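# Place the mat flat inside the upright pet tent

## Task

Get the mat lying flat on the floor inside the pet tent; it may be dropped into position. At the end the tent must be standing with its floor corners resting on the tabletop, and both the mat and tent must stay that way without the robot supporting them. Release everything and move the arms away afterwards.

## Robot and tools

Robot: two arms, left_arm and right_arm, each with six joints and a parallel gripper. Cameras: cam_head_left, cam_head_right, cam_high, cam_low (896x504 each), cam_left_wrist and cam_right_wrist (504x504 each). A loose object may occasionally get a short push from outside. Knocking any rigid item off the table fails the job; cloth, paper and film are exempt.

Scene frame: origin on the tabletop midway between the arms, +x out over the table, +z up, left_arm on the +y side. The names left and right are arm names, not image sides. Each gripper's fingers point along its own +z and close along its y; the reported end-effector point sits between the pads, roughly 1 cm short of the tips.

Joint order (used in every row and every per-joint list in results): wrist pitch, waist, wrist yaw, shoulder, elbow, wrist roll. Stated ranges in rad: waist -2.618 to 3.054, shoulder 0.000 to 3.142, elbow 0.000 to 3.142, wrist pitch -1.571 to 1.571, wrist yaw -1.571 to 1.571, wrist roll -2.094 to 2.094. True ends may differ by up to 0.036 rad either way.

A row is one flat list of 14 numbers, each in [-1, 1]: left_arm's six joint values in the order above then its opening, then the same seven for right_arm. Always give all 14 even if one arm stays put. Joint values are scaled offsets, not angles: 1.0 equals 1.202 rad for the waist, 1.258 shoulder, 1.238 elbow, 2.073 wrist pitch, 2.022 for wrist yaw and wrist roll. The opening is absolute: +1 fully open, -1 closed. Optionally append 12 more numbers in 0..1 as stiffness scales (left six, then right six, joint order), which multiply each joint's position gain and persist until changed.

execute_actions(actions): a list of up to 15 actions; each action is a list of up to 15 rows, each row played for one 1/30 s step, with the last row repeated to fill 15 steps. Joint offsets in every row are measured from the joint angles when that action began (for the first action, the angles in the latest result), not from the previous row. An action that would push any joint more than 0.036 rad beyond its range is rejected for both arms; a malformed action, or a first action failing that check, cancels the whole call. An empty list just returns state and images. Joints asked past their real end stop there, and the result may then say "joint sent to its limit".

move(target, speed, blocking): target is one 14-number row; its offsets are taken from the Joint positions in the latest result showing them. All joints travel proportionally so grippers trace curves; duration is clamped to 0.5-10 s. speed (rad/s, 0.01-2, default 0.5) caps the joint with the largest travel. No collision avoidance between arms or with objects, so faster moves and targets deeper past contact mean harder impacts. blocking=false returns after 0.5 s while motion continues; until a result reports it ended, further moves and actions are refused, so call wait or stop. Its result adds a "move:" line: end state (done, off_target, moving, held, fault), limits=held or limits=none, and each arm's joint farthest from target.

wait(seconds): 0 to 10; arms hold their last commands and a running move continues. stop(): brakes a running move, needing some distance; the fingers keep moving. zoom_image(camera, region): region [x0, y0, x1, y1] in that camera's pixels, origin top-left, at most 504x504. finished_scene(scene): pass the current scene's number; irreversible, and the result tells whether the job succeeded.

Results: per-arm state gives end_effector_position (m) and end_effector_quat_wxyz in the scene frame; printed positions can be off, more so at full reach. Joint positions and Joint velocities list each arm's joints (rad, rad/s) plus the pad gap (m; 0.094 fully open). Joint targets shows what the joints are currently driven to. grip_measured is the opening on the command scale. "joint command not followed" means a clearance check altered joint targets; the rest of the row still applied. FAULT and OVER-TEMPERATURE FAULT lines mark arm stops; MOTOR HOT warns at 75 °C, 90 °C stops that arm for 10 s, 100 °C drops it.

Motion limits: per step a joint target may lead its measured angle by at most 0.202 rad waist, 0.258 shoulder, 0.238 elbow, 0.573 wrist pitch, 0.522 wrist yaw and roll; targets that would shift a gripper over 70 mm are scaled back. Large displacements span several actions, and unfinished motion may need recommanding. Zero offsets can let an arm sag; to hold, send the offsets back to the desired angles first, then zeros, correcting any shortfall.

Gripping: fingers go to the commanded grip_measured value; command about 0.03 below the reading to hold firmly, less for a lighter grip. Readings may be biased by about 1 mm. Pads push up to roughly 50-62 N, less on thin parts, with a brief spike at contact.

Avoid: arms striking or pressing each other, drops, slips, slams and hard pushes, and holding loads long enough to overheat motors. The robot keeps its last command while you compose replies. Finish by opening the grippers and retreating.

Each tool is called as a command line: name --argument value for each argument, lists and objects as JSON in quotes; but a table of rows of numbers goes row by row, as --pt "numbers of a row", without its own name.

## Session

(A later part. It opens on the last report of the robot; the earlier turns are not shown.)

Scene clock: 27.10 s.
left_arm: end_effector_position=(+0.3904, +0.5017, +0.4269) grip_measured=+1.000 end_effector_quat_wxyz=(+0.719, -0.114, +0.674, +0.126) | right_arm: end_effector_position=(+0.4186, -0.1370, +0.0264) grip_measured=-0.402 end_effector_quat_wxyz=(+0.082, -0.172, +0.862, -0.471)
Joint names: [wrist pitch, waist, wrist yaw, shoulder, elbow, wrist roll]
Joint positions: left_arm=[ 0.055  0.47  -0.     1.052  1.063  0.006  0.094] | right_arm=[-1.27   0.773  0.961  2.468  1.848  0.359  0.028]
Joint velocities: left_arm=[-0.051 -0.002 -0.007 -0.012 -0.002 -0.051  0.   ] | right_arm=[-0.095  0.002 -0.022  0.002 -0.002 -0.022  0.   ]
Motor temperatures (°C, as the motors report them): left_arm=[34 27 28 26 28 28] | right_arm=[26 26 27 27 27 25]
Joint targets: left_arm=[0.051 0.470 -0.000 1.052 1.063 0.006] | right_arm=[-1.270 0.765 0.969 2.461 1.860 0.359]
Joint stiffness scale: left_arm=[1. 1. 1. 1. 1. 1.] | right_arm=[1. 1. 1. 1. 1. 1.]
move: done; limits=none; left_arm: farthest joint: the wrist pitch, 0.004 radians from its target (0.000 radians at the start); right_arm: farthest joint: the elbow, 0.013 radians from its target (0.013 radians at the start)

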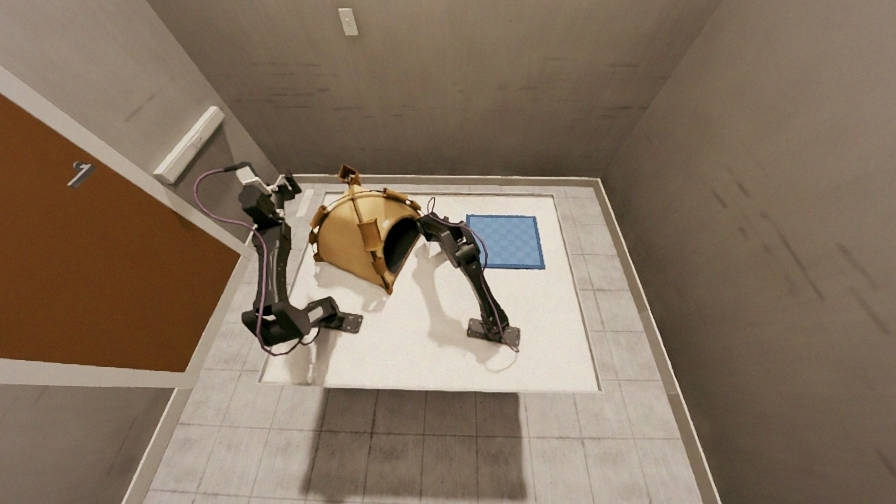

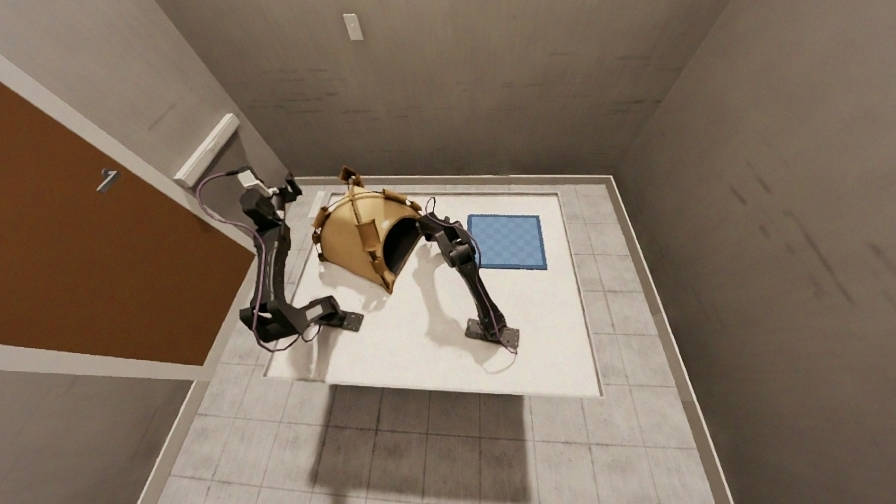

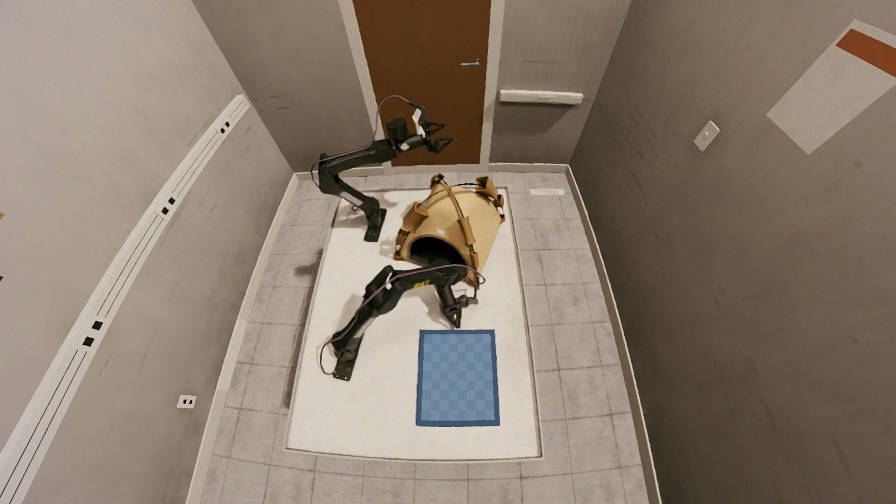

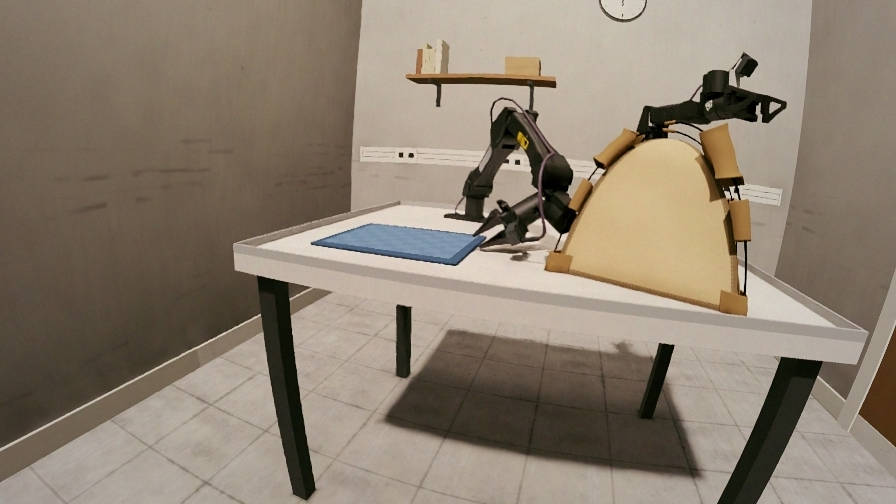

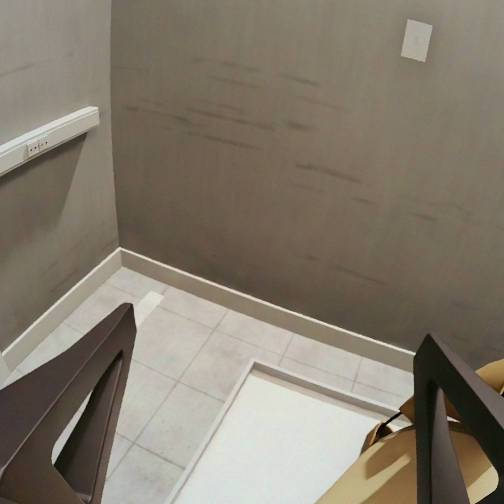

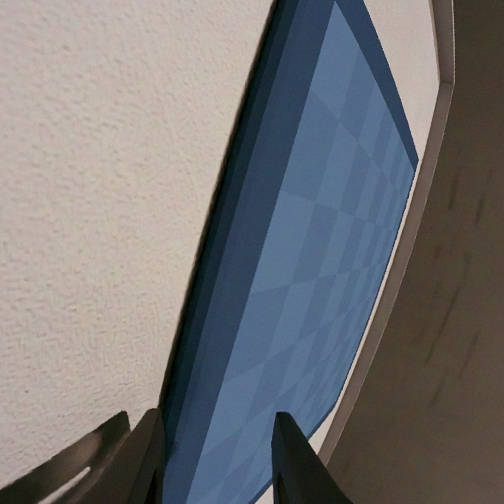

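move --target '[0,0,0,0,0,0,1, 0,0,0.004,0.024,0,0,-0.4]' --speed 0.05

move --target '[0,0,0,0,0,0,1, 0,-0.12,0.004,0.008,0,0,-0.4]' --speed 0.1

zoom_image --camera "cam_low" --region '[360, 150, 560, 290]'

Scene clock: 28.27 s.
left_arm: end_effector_position=(+0.3903, +0.5016, +0.4280) grip_measured=+1.000 end_effector_quat_wxyz=(+0.720, -0.114, +0.672, +0.127) | right_arm: end_effector_position=(+0.4171, -0.1379, +0.0201) grip_measured=-0.402 end_effector_quat_wxyz=(+0.075, -0.176, +0.860, -0.473)
Joint names: [wrist pitch, waist, wrist yaw, shoulder, elbow, wrist roll]
Joint positions: left_arm=[ 0.059  0.47  -0.     1.052  1.063  0.006  0.094] | right_arm=[-1.271  0.773  0.961  2.484  1.848  0.359  0.028]
Joint velocities: left_arm=[-0.007 -0.017 -0.022 -0.012 -0.017 -0.037  0.   ] | right_arm=[-0.066 -0.032 -0.022  0.002 -0.017 -0.007  0.001]
Motor temperatures (°C, as the motors report them): left_arm=[34 27 28 26 28 28] | right_arm=[26 26 27 27 27 25]
Joint targets: left_arm=[0.055 0.470 -0.000 1.052 1.063 0.006] | right_arm=[-1.270 0.773 0.969 2.498 1.848 0.359]
Joint stiffness scale: left_arm=[1. 1. 1. 1. 1. 1.] | right_arm=[1. 1. 1. 1. 1. 1.]
move: done; limits=none; left_arm: farthest joint: the wrist pitch, 0.004 radians from its target (0.000 radians at the start); right_arm: farthest joint: the shoulder, 0.014 radians from its target (0.031 radians at the start)

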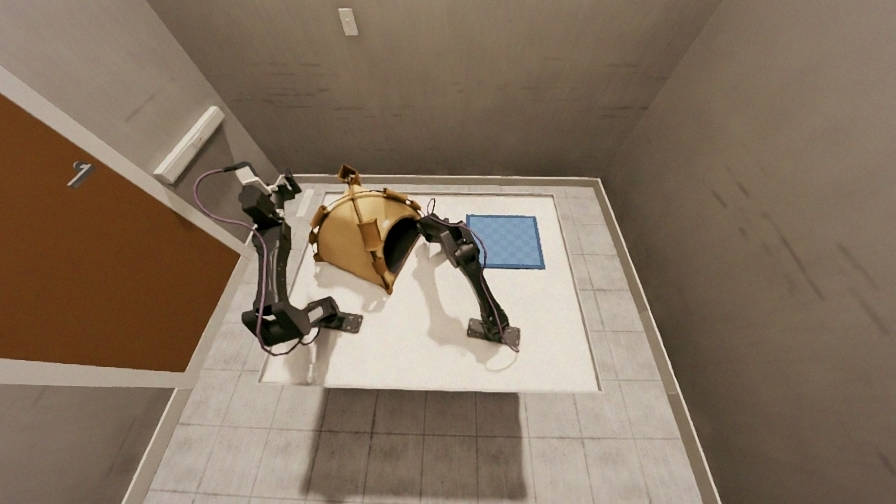

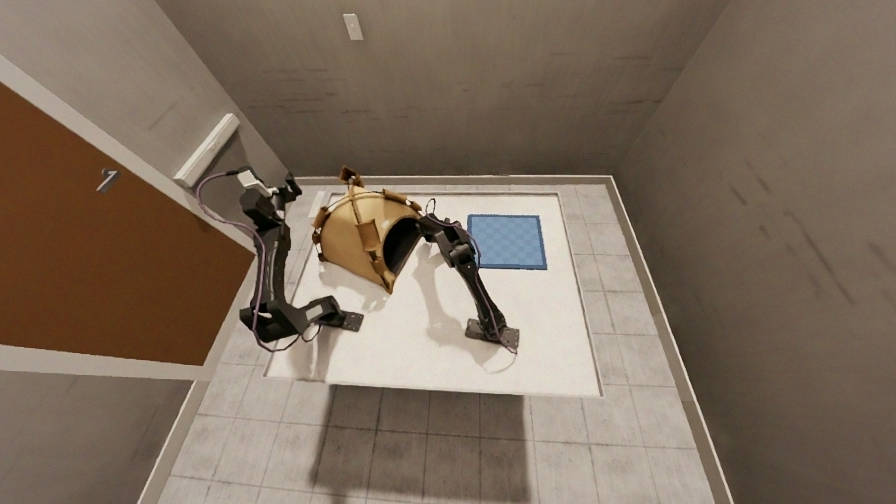

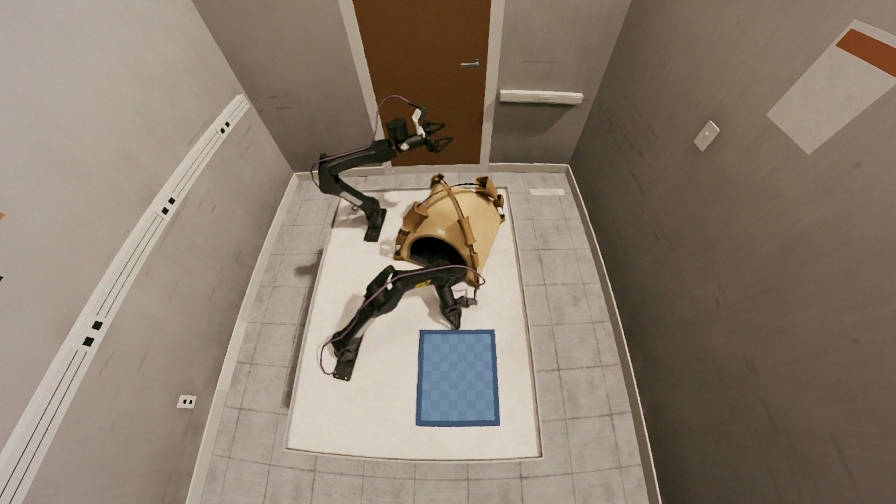

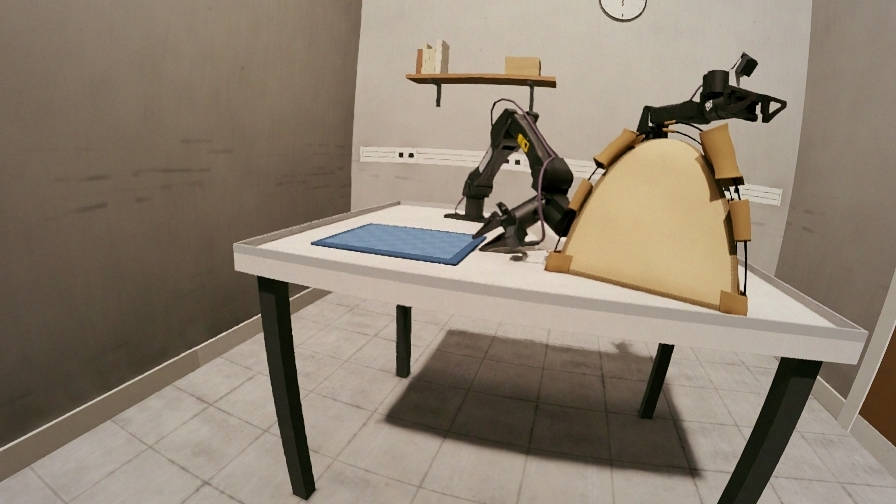

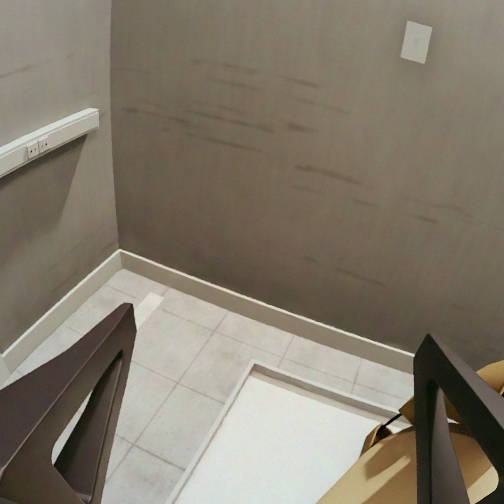

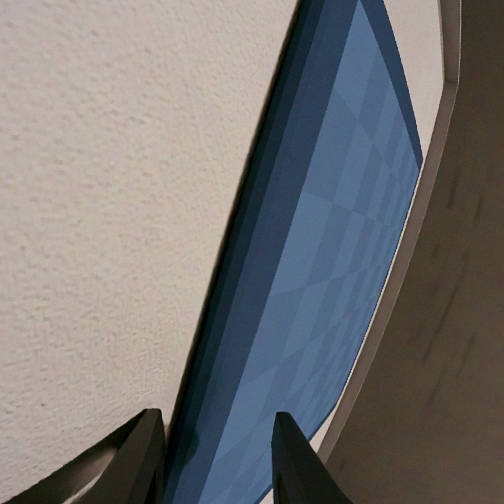

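Scene clock: 30.03 s.
left_arm: end_effector_position=(+0.3903, +0.5016, +0.4289) grip_measured=+1.000 end_effector_quat_wxyz=(+0.722, -0.114, +0.671, +0.127) | right_arm: end_effector_position=(+0.4271, -0.1950, +0.0201) grip_measured=-0.402 end_effector_quat_wxyz=(+0.043, -0.117, +0.870, -0.477)
Joint names: [wrist pitch, waist, wrist yaw, shoulder, elbow, wrist roll]
Joint positions: left_arm=[ 0.063  0.47  -0.     1.052  1.063  0.006  0.094] | right_arm=[-1.271  0.638  0.961  2.484  1.848  0.359  0.028]
Joint velocities: left_arm=[ 0.066  0.007 -0.007 -0.012 -0.012 -0.037  0.   ] | right_arm=[-0.007 -0.007  0.11   0.002 -0.022  0.051 -0.   ]
Motor temperatures (°C, as the motors report them): left_arm=[35 27 28 26 28 28] | right_arm=[26 26 27 27 27 25]
Joint targets: left_arm=[0.059 0.470 -0.000 1.052 1.063 0.006] | right_arm=[-1.271 0.629 0.969 2.494 1.848 0.359]
Joint stiffness scale: left_arm=[1. 1. 1. 1. 1. 1.] | right_arm=[1. 1. 1. 1. 1. 1.]
move: done; limits=none; left_arm: farthest joint: the wrist pitch, 0.004 radians from its target (0.000 radians at the start); right_arm: farthest joint: the waist, 0.010 radians from its target (0.145 radians at the start)

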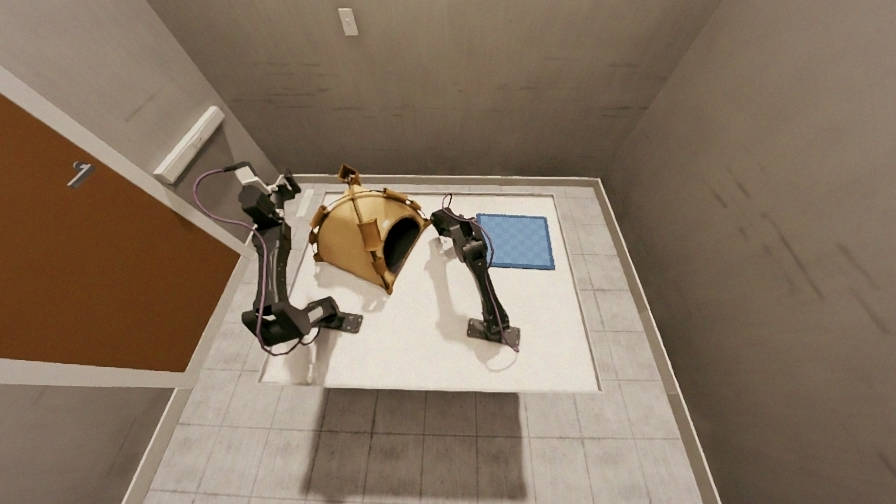

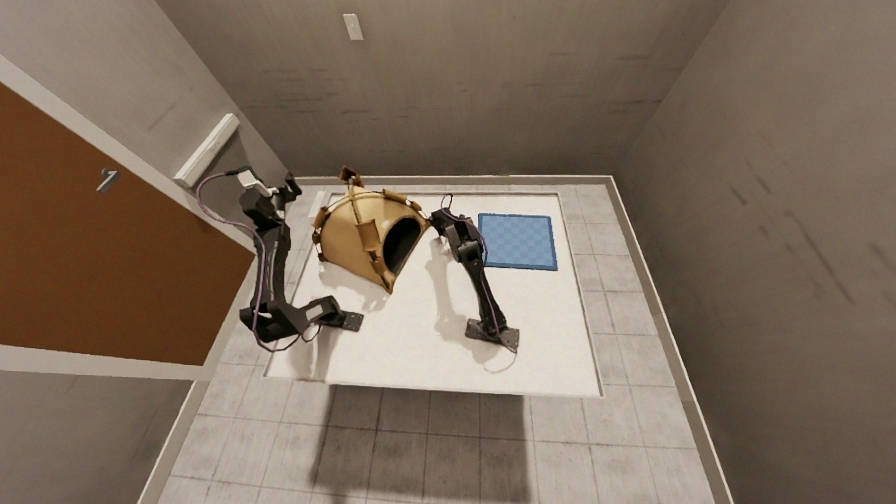

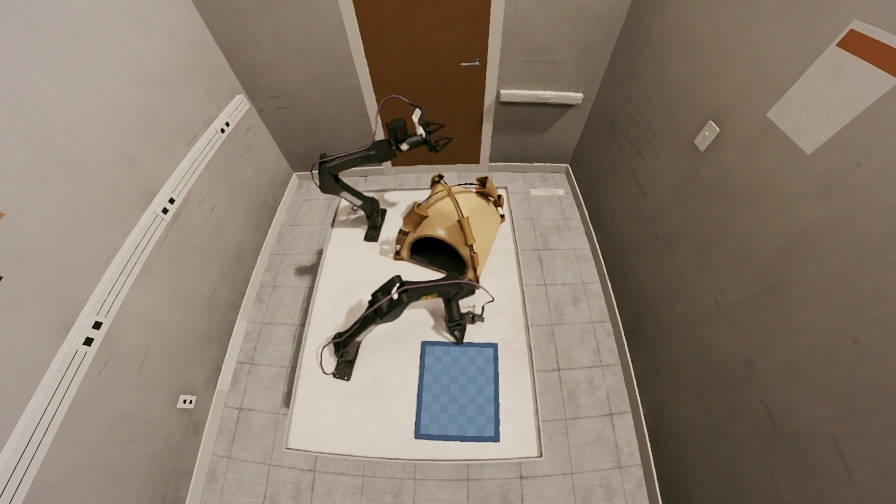

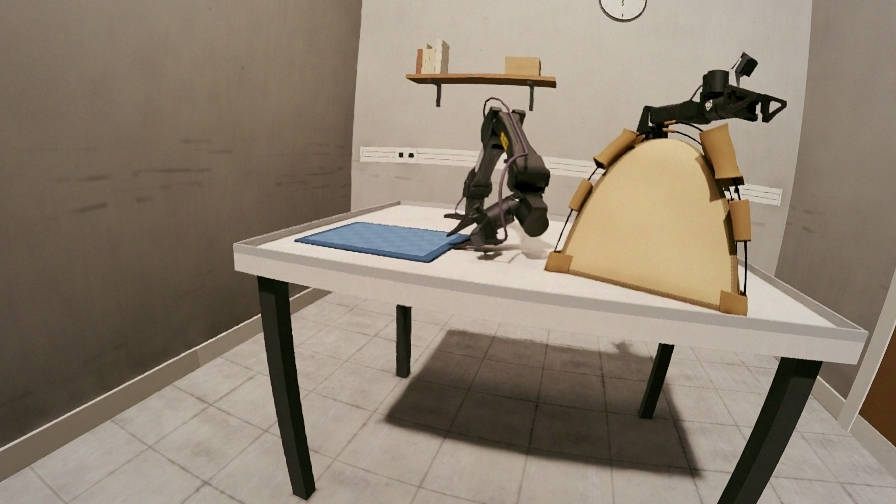

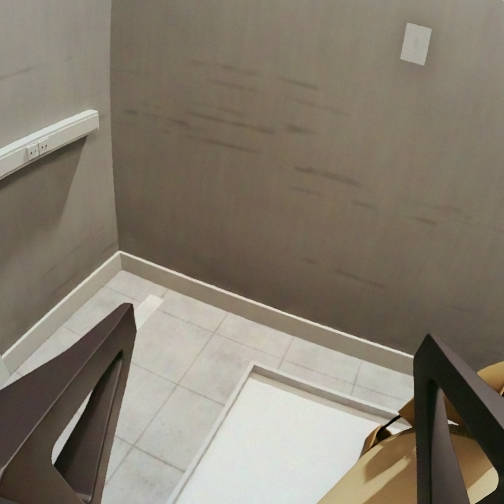

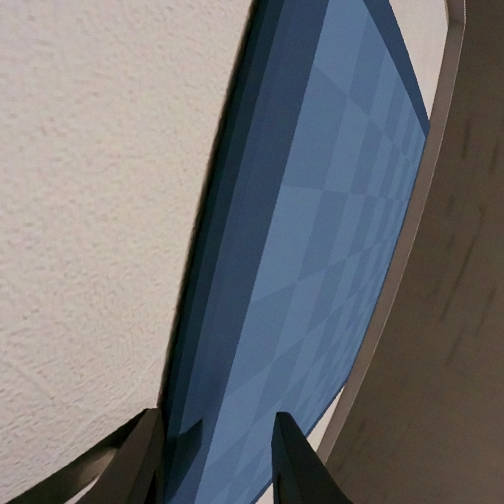

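Region (360, 150, 560, 290) of cam_low's 896x504 image, scaled by 2.520, with more detail than that image has; it fills the top 353 rows of this view, and the rest is white.

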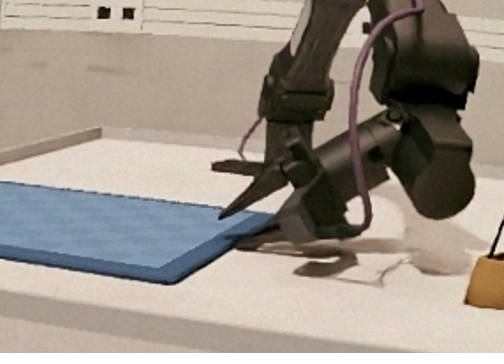

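Continue to the rim (~5 cm) and a bit beyond.

move --target '[0,0,0,0,0,0,1, 0,-0.15,-0.005,0.01,0,0,-0.4]' --speed 0.08

zoom_image --camera "cam_low" --region '[240, 150, 520, 290]'

Scene clock: 32.93 s.
left_arm: end_effector_position=(+0.3902, +0.5016, +0.4299) grip_measured=+1.000 end_effector_quat_wxyz=(+0.723, -0.113, +0.670, +0.127) | right_arm: end_effector_position=(+0.4286, -0.2673, +0.0199) grip_measured=-0.402 end_effector_quat_wxyz=(+0.002, -0.043, +0.877, -0.479)
Joint names: [wrist pitch, waist, wrist yaw, shoulder, elbow, wrist roll]
Joint positions: left_arm=[ 0.066  0.47  -0.     1.052  1.063  0.006  0.094] | right_arm=[-1.271  0.47   0.959  2.484  1.848  0.359  0.028]
Joint velocities: left_arm=[ 0.037  0.002 -0.081  0.012 -0.007 -0.022  0.   ] | right_arm=[ 0.007  0.002 -0.037 -0.012  0.002 -0.081  0.   ]
Motor temperatures (°C, as the motors report them): left_arm=[35 27 28 26 29 28] | right_arm=[26 26 27 27 27 25]
Joint targets: left_arm=[0.063 0.470 -0.000 1.052 1.063 0.006] | right_arm=[-1.271 0.458 0.950 2.497 1.848 0.359]
Joint stiffness scale: left_arm=[1. 1. 1. 1. 1. 1.] | right_arm=[1. 1. 1. 1. 1. 1.]
move: done; limits=none; left_arm: farthest joint: the wrist pitch, 0.003 radians from its target (0.000 radians at the start); right_arm: farthest joint: the shoulder, 0.013 radians from its target (0.013 radians at the start)

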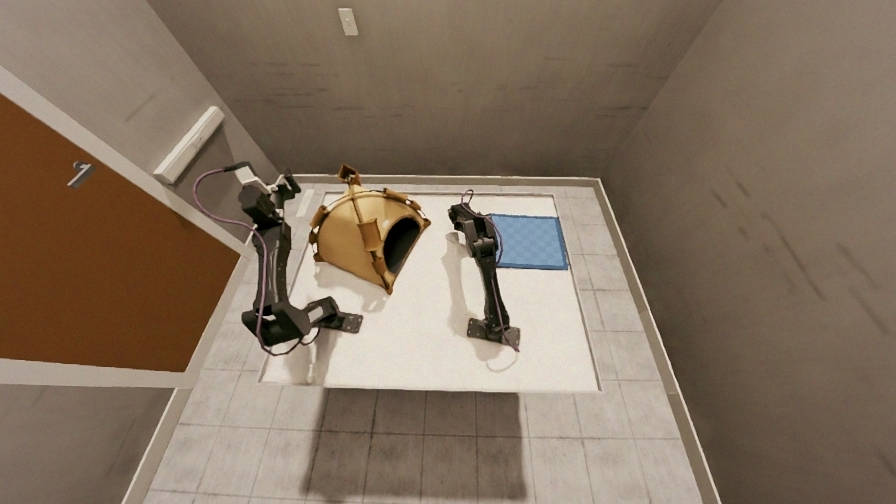

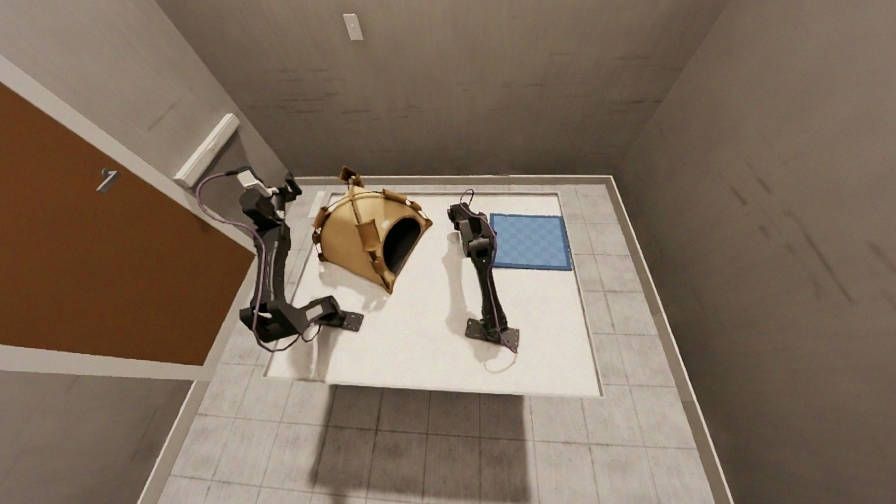

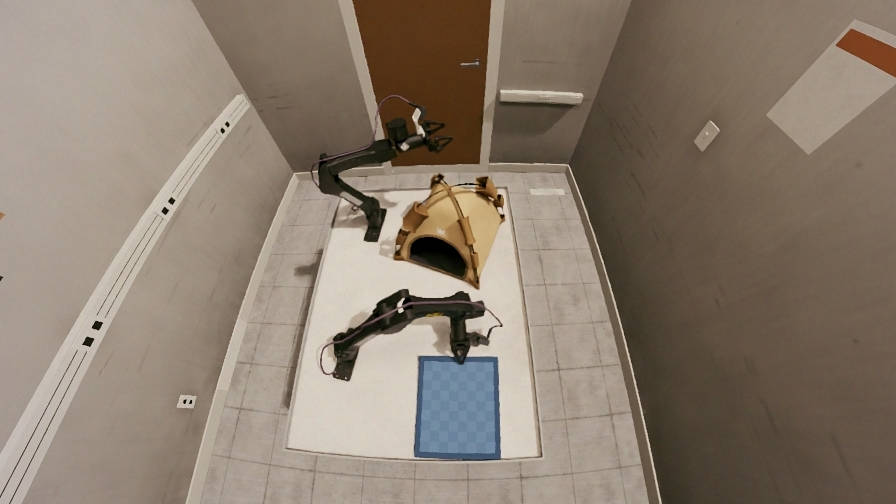

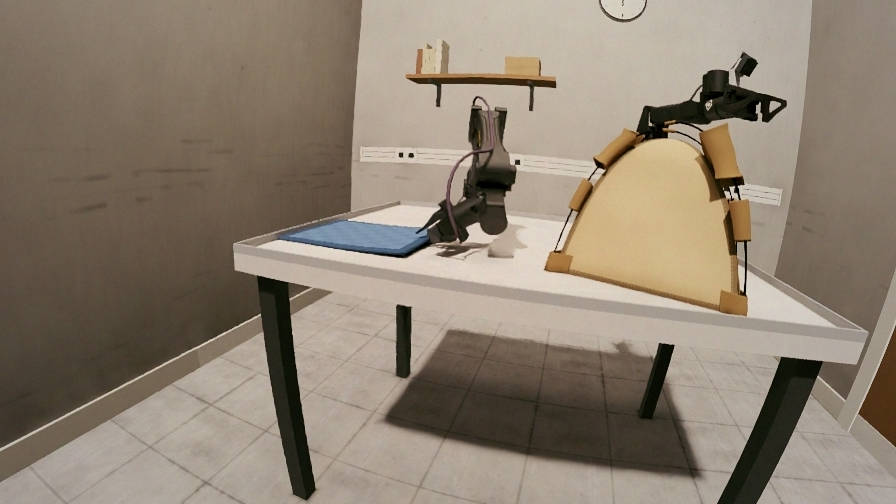

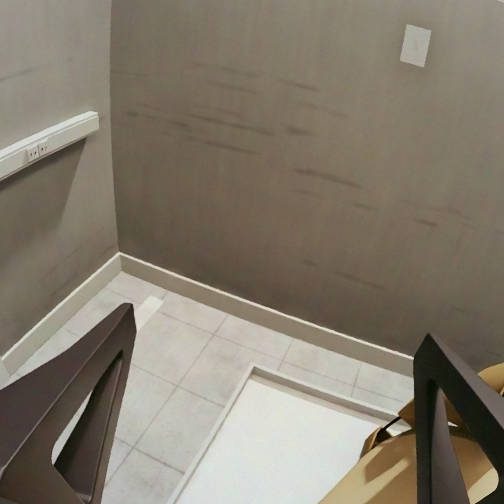

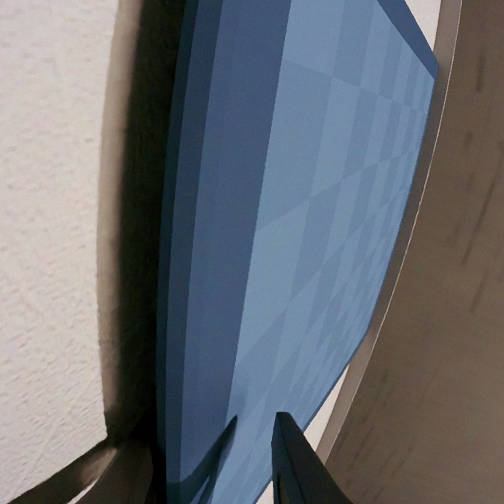

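Region (240, 150, 520, 290) of cam_low's 896x504 image, scaled by 1.800, with more detail than that image has.

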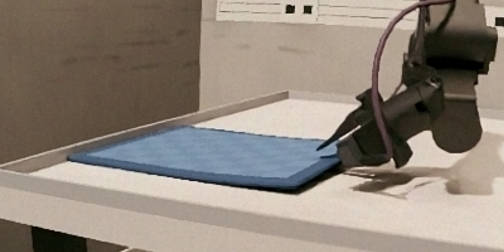

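move --target '[0,0,0,0,0,0,1, 0,-0.045,0.1,0,0,0,-0.4]' --speed 0.12

zoom_image --camera "cam_low" --region '[240, 150, 520, 290]'

Scene clock: 35.80 s.
left_arm: end_effector_position=(+0.3901, +0.5016, +0.4308) grip_measured=+1.000 end_effector_quat_wxyz=(+0.724, -0.113, +0.668, +0.127) | right_arm: end_effector_position=(+0.4390, -0.2987, +0.0447) grip_measured=-0.402 end_effector_quat_wxyz=(+0.020, -0.039, +0.837, -0.546)
Joint names: [wrist pitch, waist, wrist yaw, shoulder, elbow, wrist roll]
Joint positions: left_arm=[ 0.07   0.47  -0.     1.052  1.063  0.006  0.094] | right_arm=[-1.271  0.426  1.13   2.484  1.848  0.359  0.028]
Joint velocities: left_arm=[ 0.007  0.007 -0.022 -0.002  0.012 -0.081  0.   ] | right_arm=[ 0.066 -0.002 -0.007 -0.002  0.002  0.037 -0.   ]
Motor temperatures (°C, as the motors report them): left_arm=[35 27 28 26 29 28] | right_arm=[26 26 27 27 27 25]
Joint targets: left_arm=[0.066 0.470 -0.000 1.052 1.063 0.006] | right_arm=[-1.271 0.416 1.161 2.484 1.848 0.359]
Joint stiffness scale: left_arm=[1. 1. 1. 1. 1. 1.] | right_arm=[1. 1. 1. 1. 1. 1.]
move: off_target (right_arm); limits=none; left_arm: farthest joint: the wrist pitch, 0.004 radians from its target (0.000 radians at the start); right_arm: farthest joint: the wrist yaw, 0.031 radians from its target (0.202 radians at the start)

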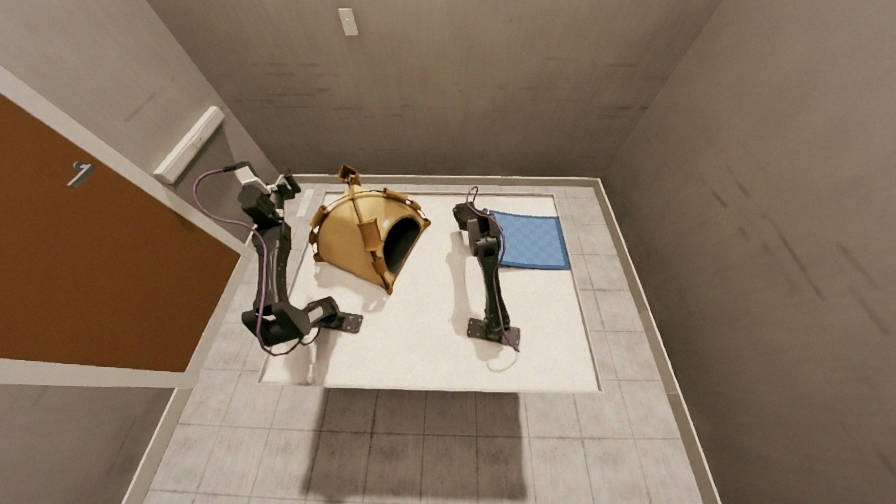

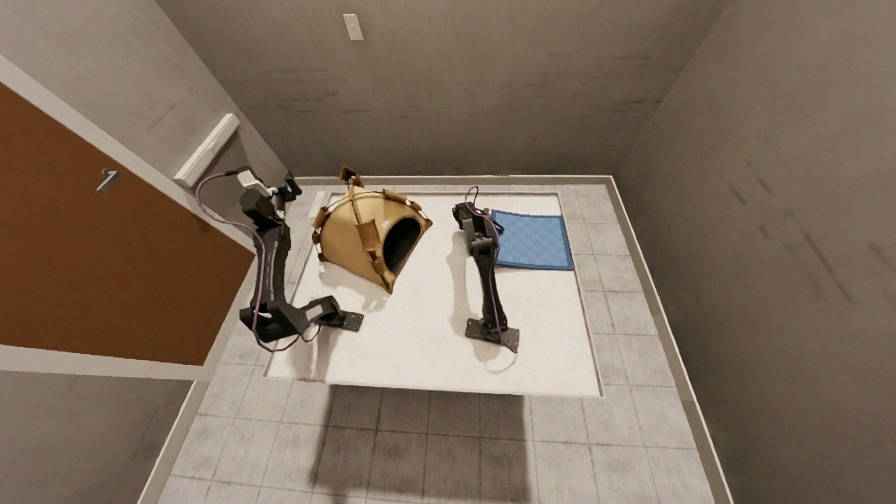

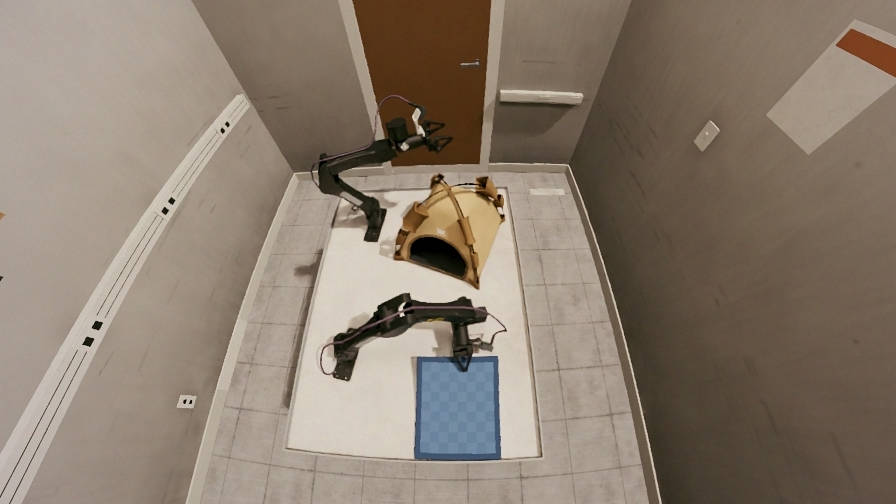

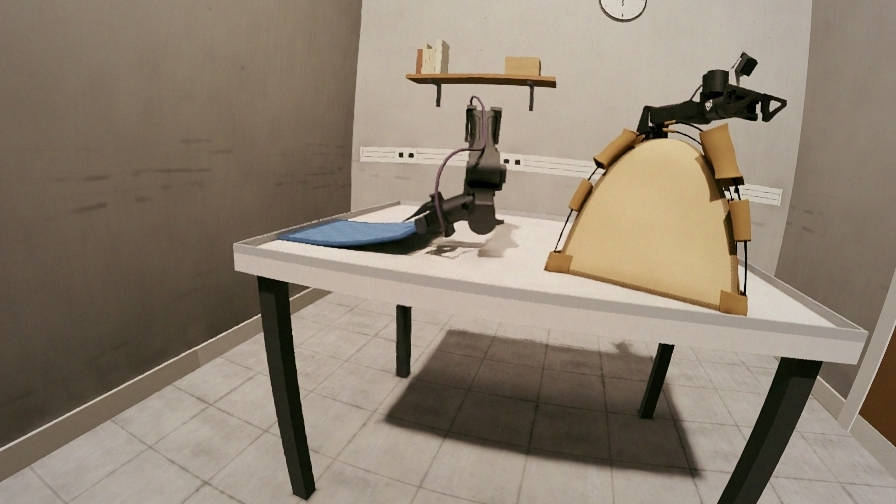

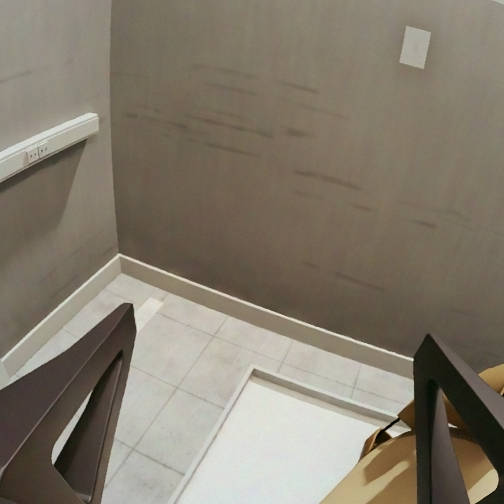

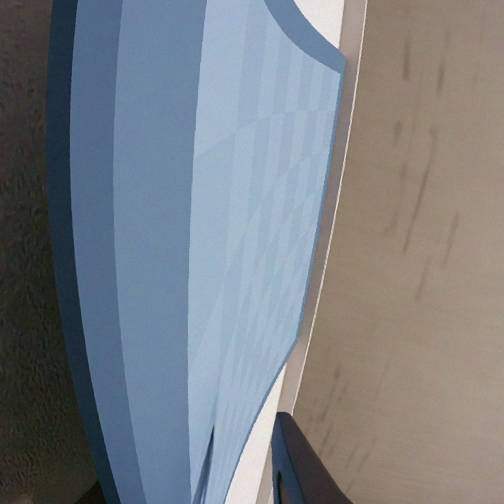

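Region (240, 150, 520, 290) of cam_low's 896x504 image, scaled by 1.800, with more detail than that image has.

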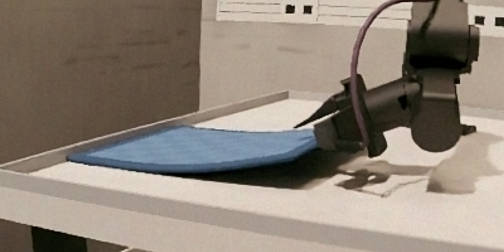

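execute_actions --actions '[[[0,0,0,0,0,0,1,0,0,0.012,0,0,0,-0.6],[0,0,0,0,0,0,1,0,0,0.012,0,0,0,-0.65],[0,0,0,0,0,0,1,0,0,0.012,0,0,0,-0.7],[0,0,0,0,0,0,1,0,0,0.012,0,0,0,-0.74],[0,0,0,0,0,0,1,0,0,0.012,0,0,0,-0.78],[0,0,0,0,0,0,1,0,0,0.012,0,0,0,-0.8],[0,0,0,0,0,0,1,0,0,0.012,0,0,0,-0.82],[0,0,0,0,0,0,1,0,0,0.012,0,0,0,-0.84],[0,0,0,0,0,0,1,0,0,0.012,0,0,0,-0.86],[0,0,0,0,0,0,1,0,0,0.012,0,0,0,-0.88]],[[0,0,0,0,0,0,1,0,0,0.012,0,0,0,-0.9]]]'

Scene clock: 37.33 s.
left_arm: end_effector_position=(+0.3900, +0.5015, +0.4327) grip_measured=+1.000 end_effector_quat_wxyz=(+0.727, -0.113, +0.665, +0.128) | right_arm: end_effector_position=(+0.4391, -0.2987, +0.0448) grip_measured=-0.883 end_effector_quat_wxyz=(+0.020, -0.039, +0.836, -0.546)
Joint names: [wrist pitch, waist, wrist yaw, shoulder, elbow, wrist roll]
Joint positions: left_arm=[ 0.078  0.47  -0.     1.052  1.063  0.006  0.094] | right_arm=[-1.271  0.426  1.131  2.484  1.848  0.359  0.005]
Joint velocities: left_arm=[ 0.007 -0.012  0.007 -0.012  0.007 -0.066  0.   ] | right_arm=[ 0.037 -0.007  0.007 -0.002 -0.007 -0.007  0.001]
Motor temperatures (°C, as the motors report them): left_arm=[35 27 28 26 29 28] | right_arm=[26 26 27 28 27 25]
Joint targets: left_arm=[0.074 0.470 -0.000 1.052 1.063 0.006] | right_arm=[-1.271 0.426 1.155 2.484 1.848 0.359]
Joint stiffness scale: left_arm=[1. 1. 1. 1. 1. 1.] | right_arm=[1. 1. 1. 1. 1. 1.]

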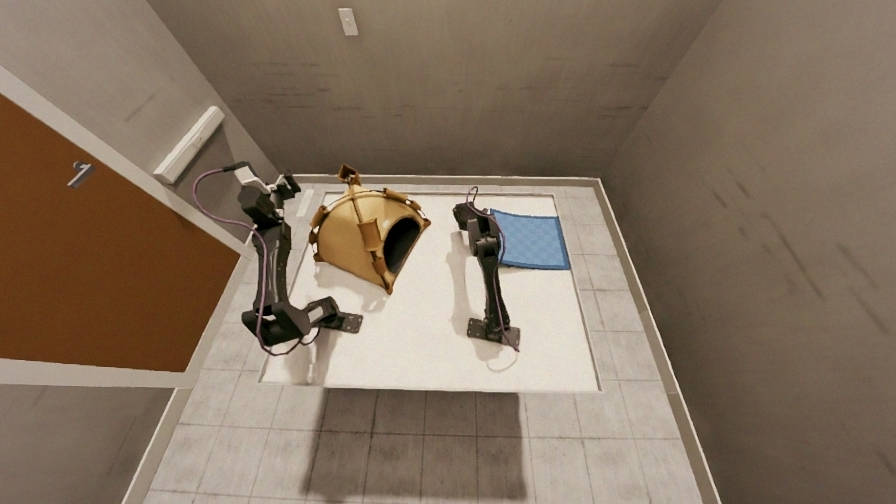

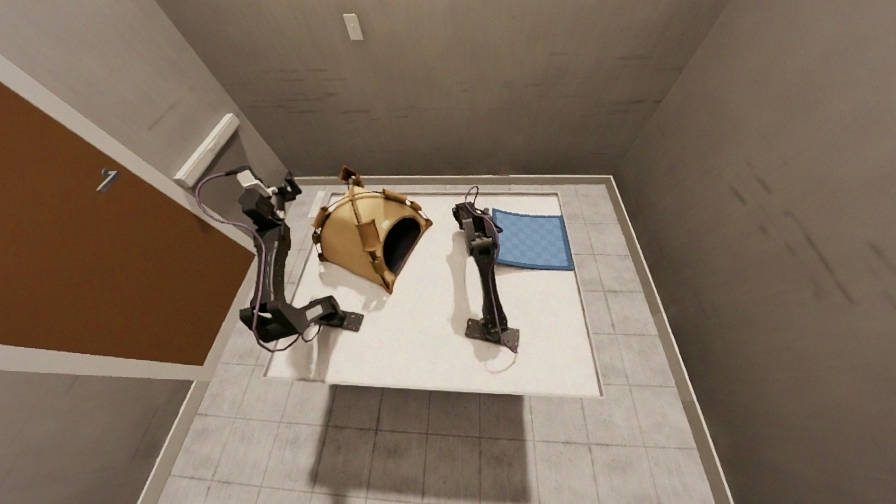

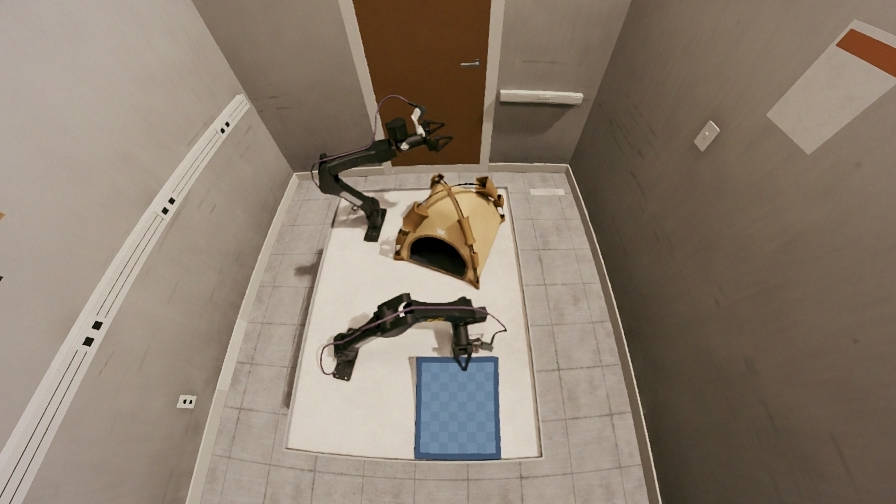

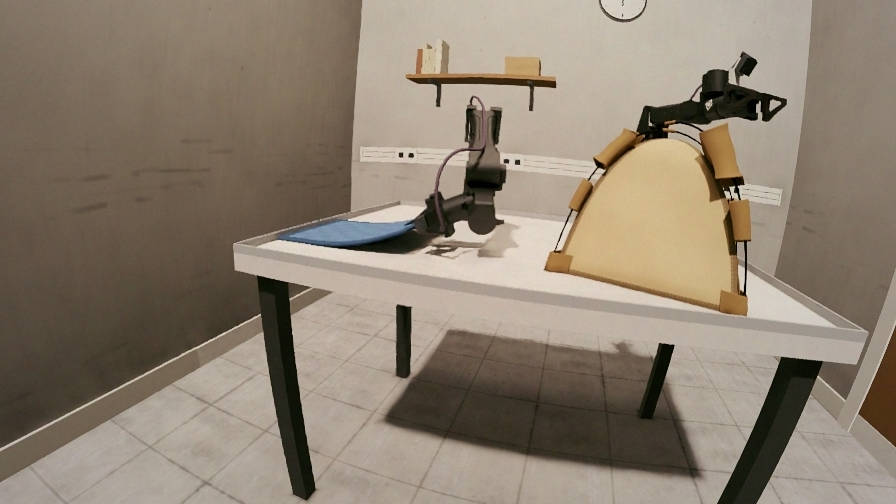

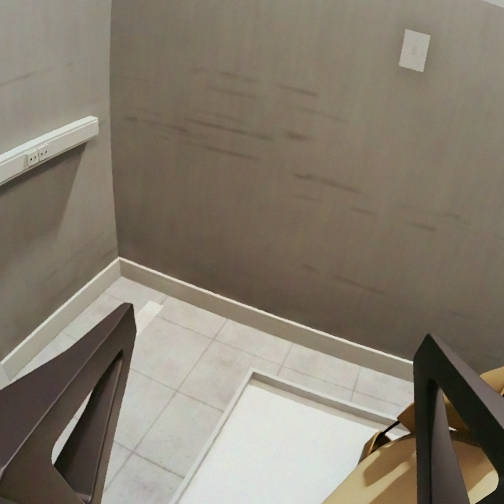

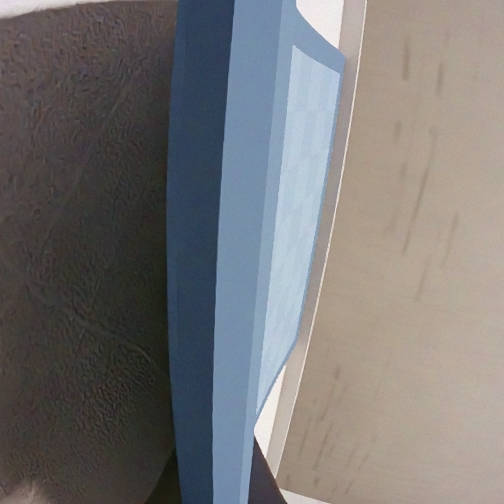

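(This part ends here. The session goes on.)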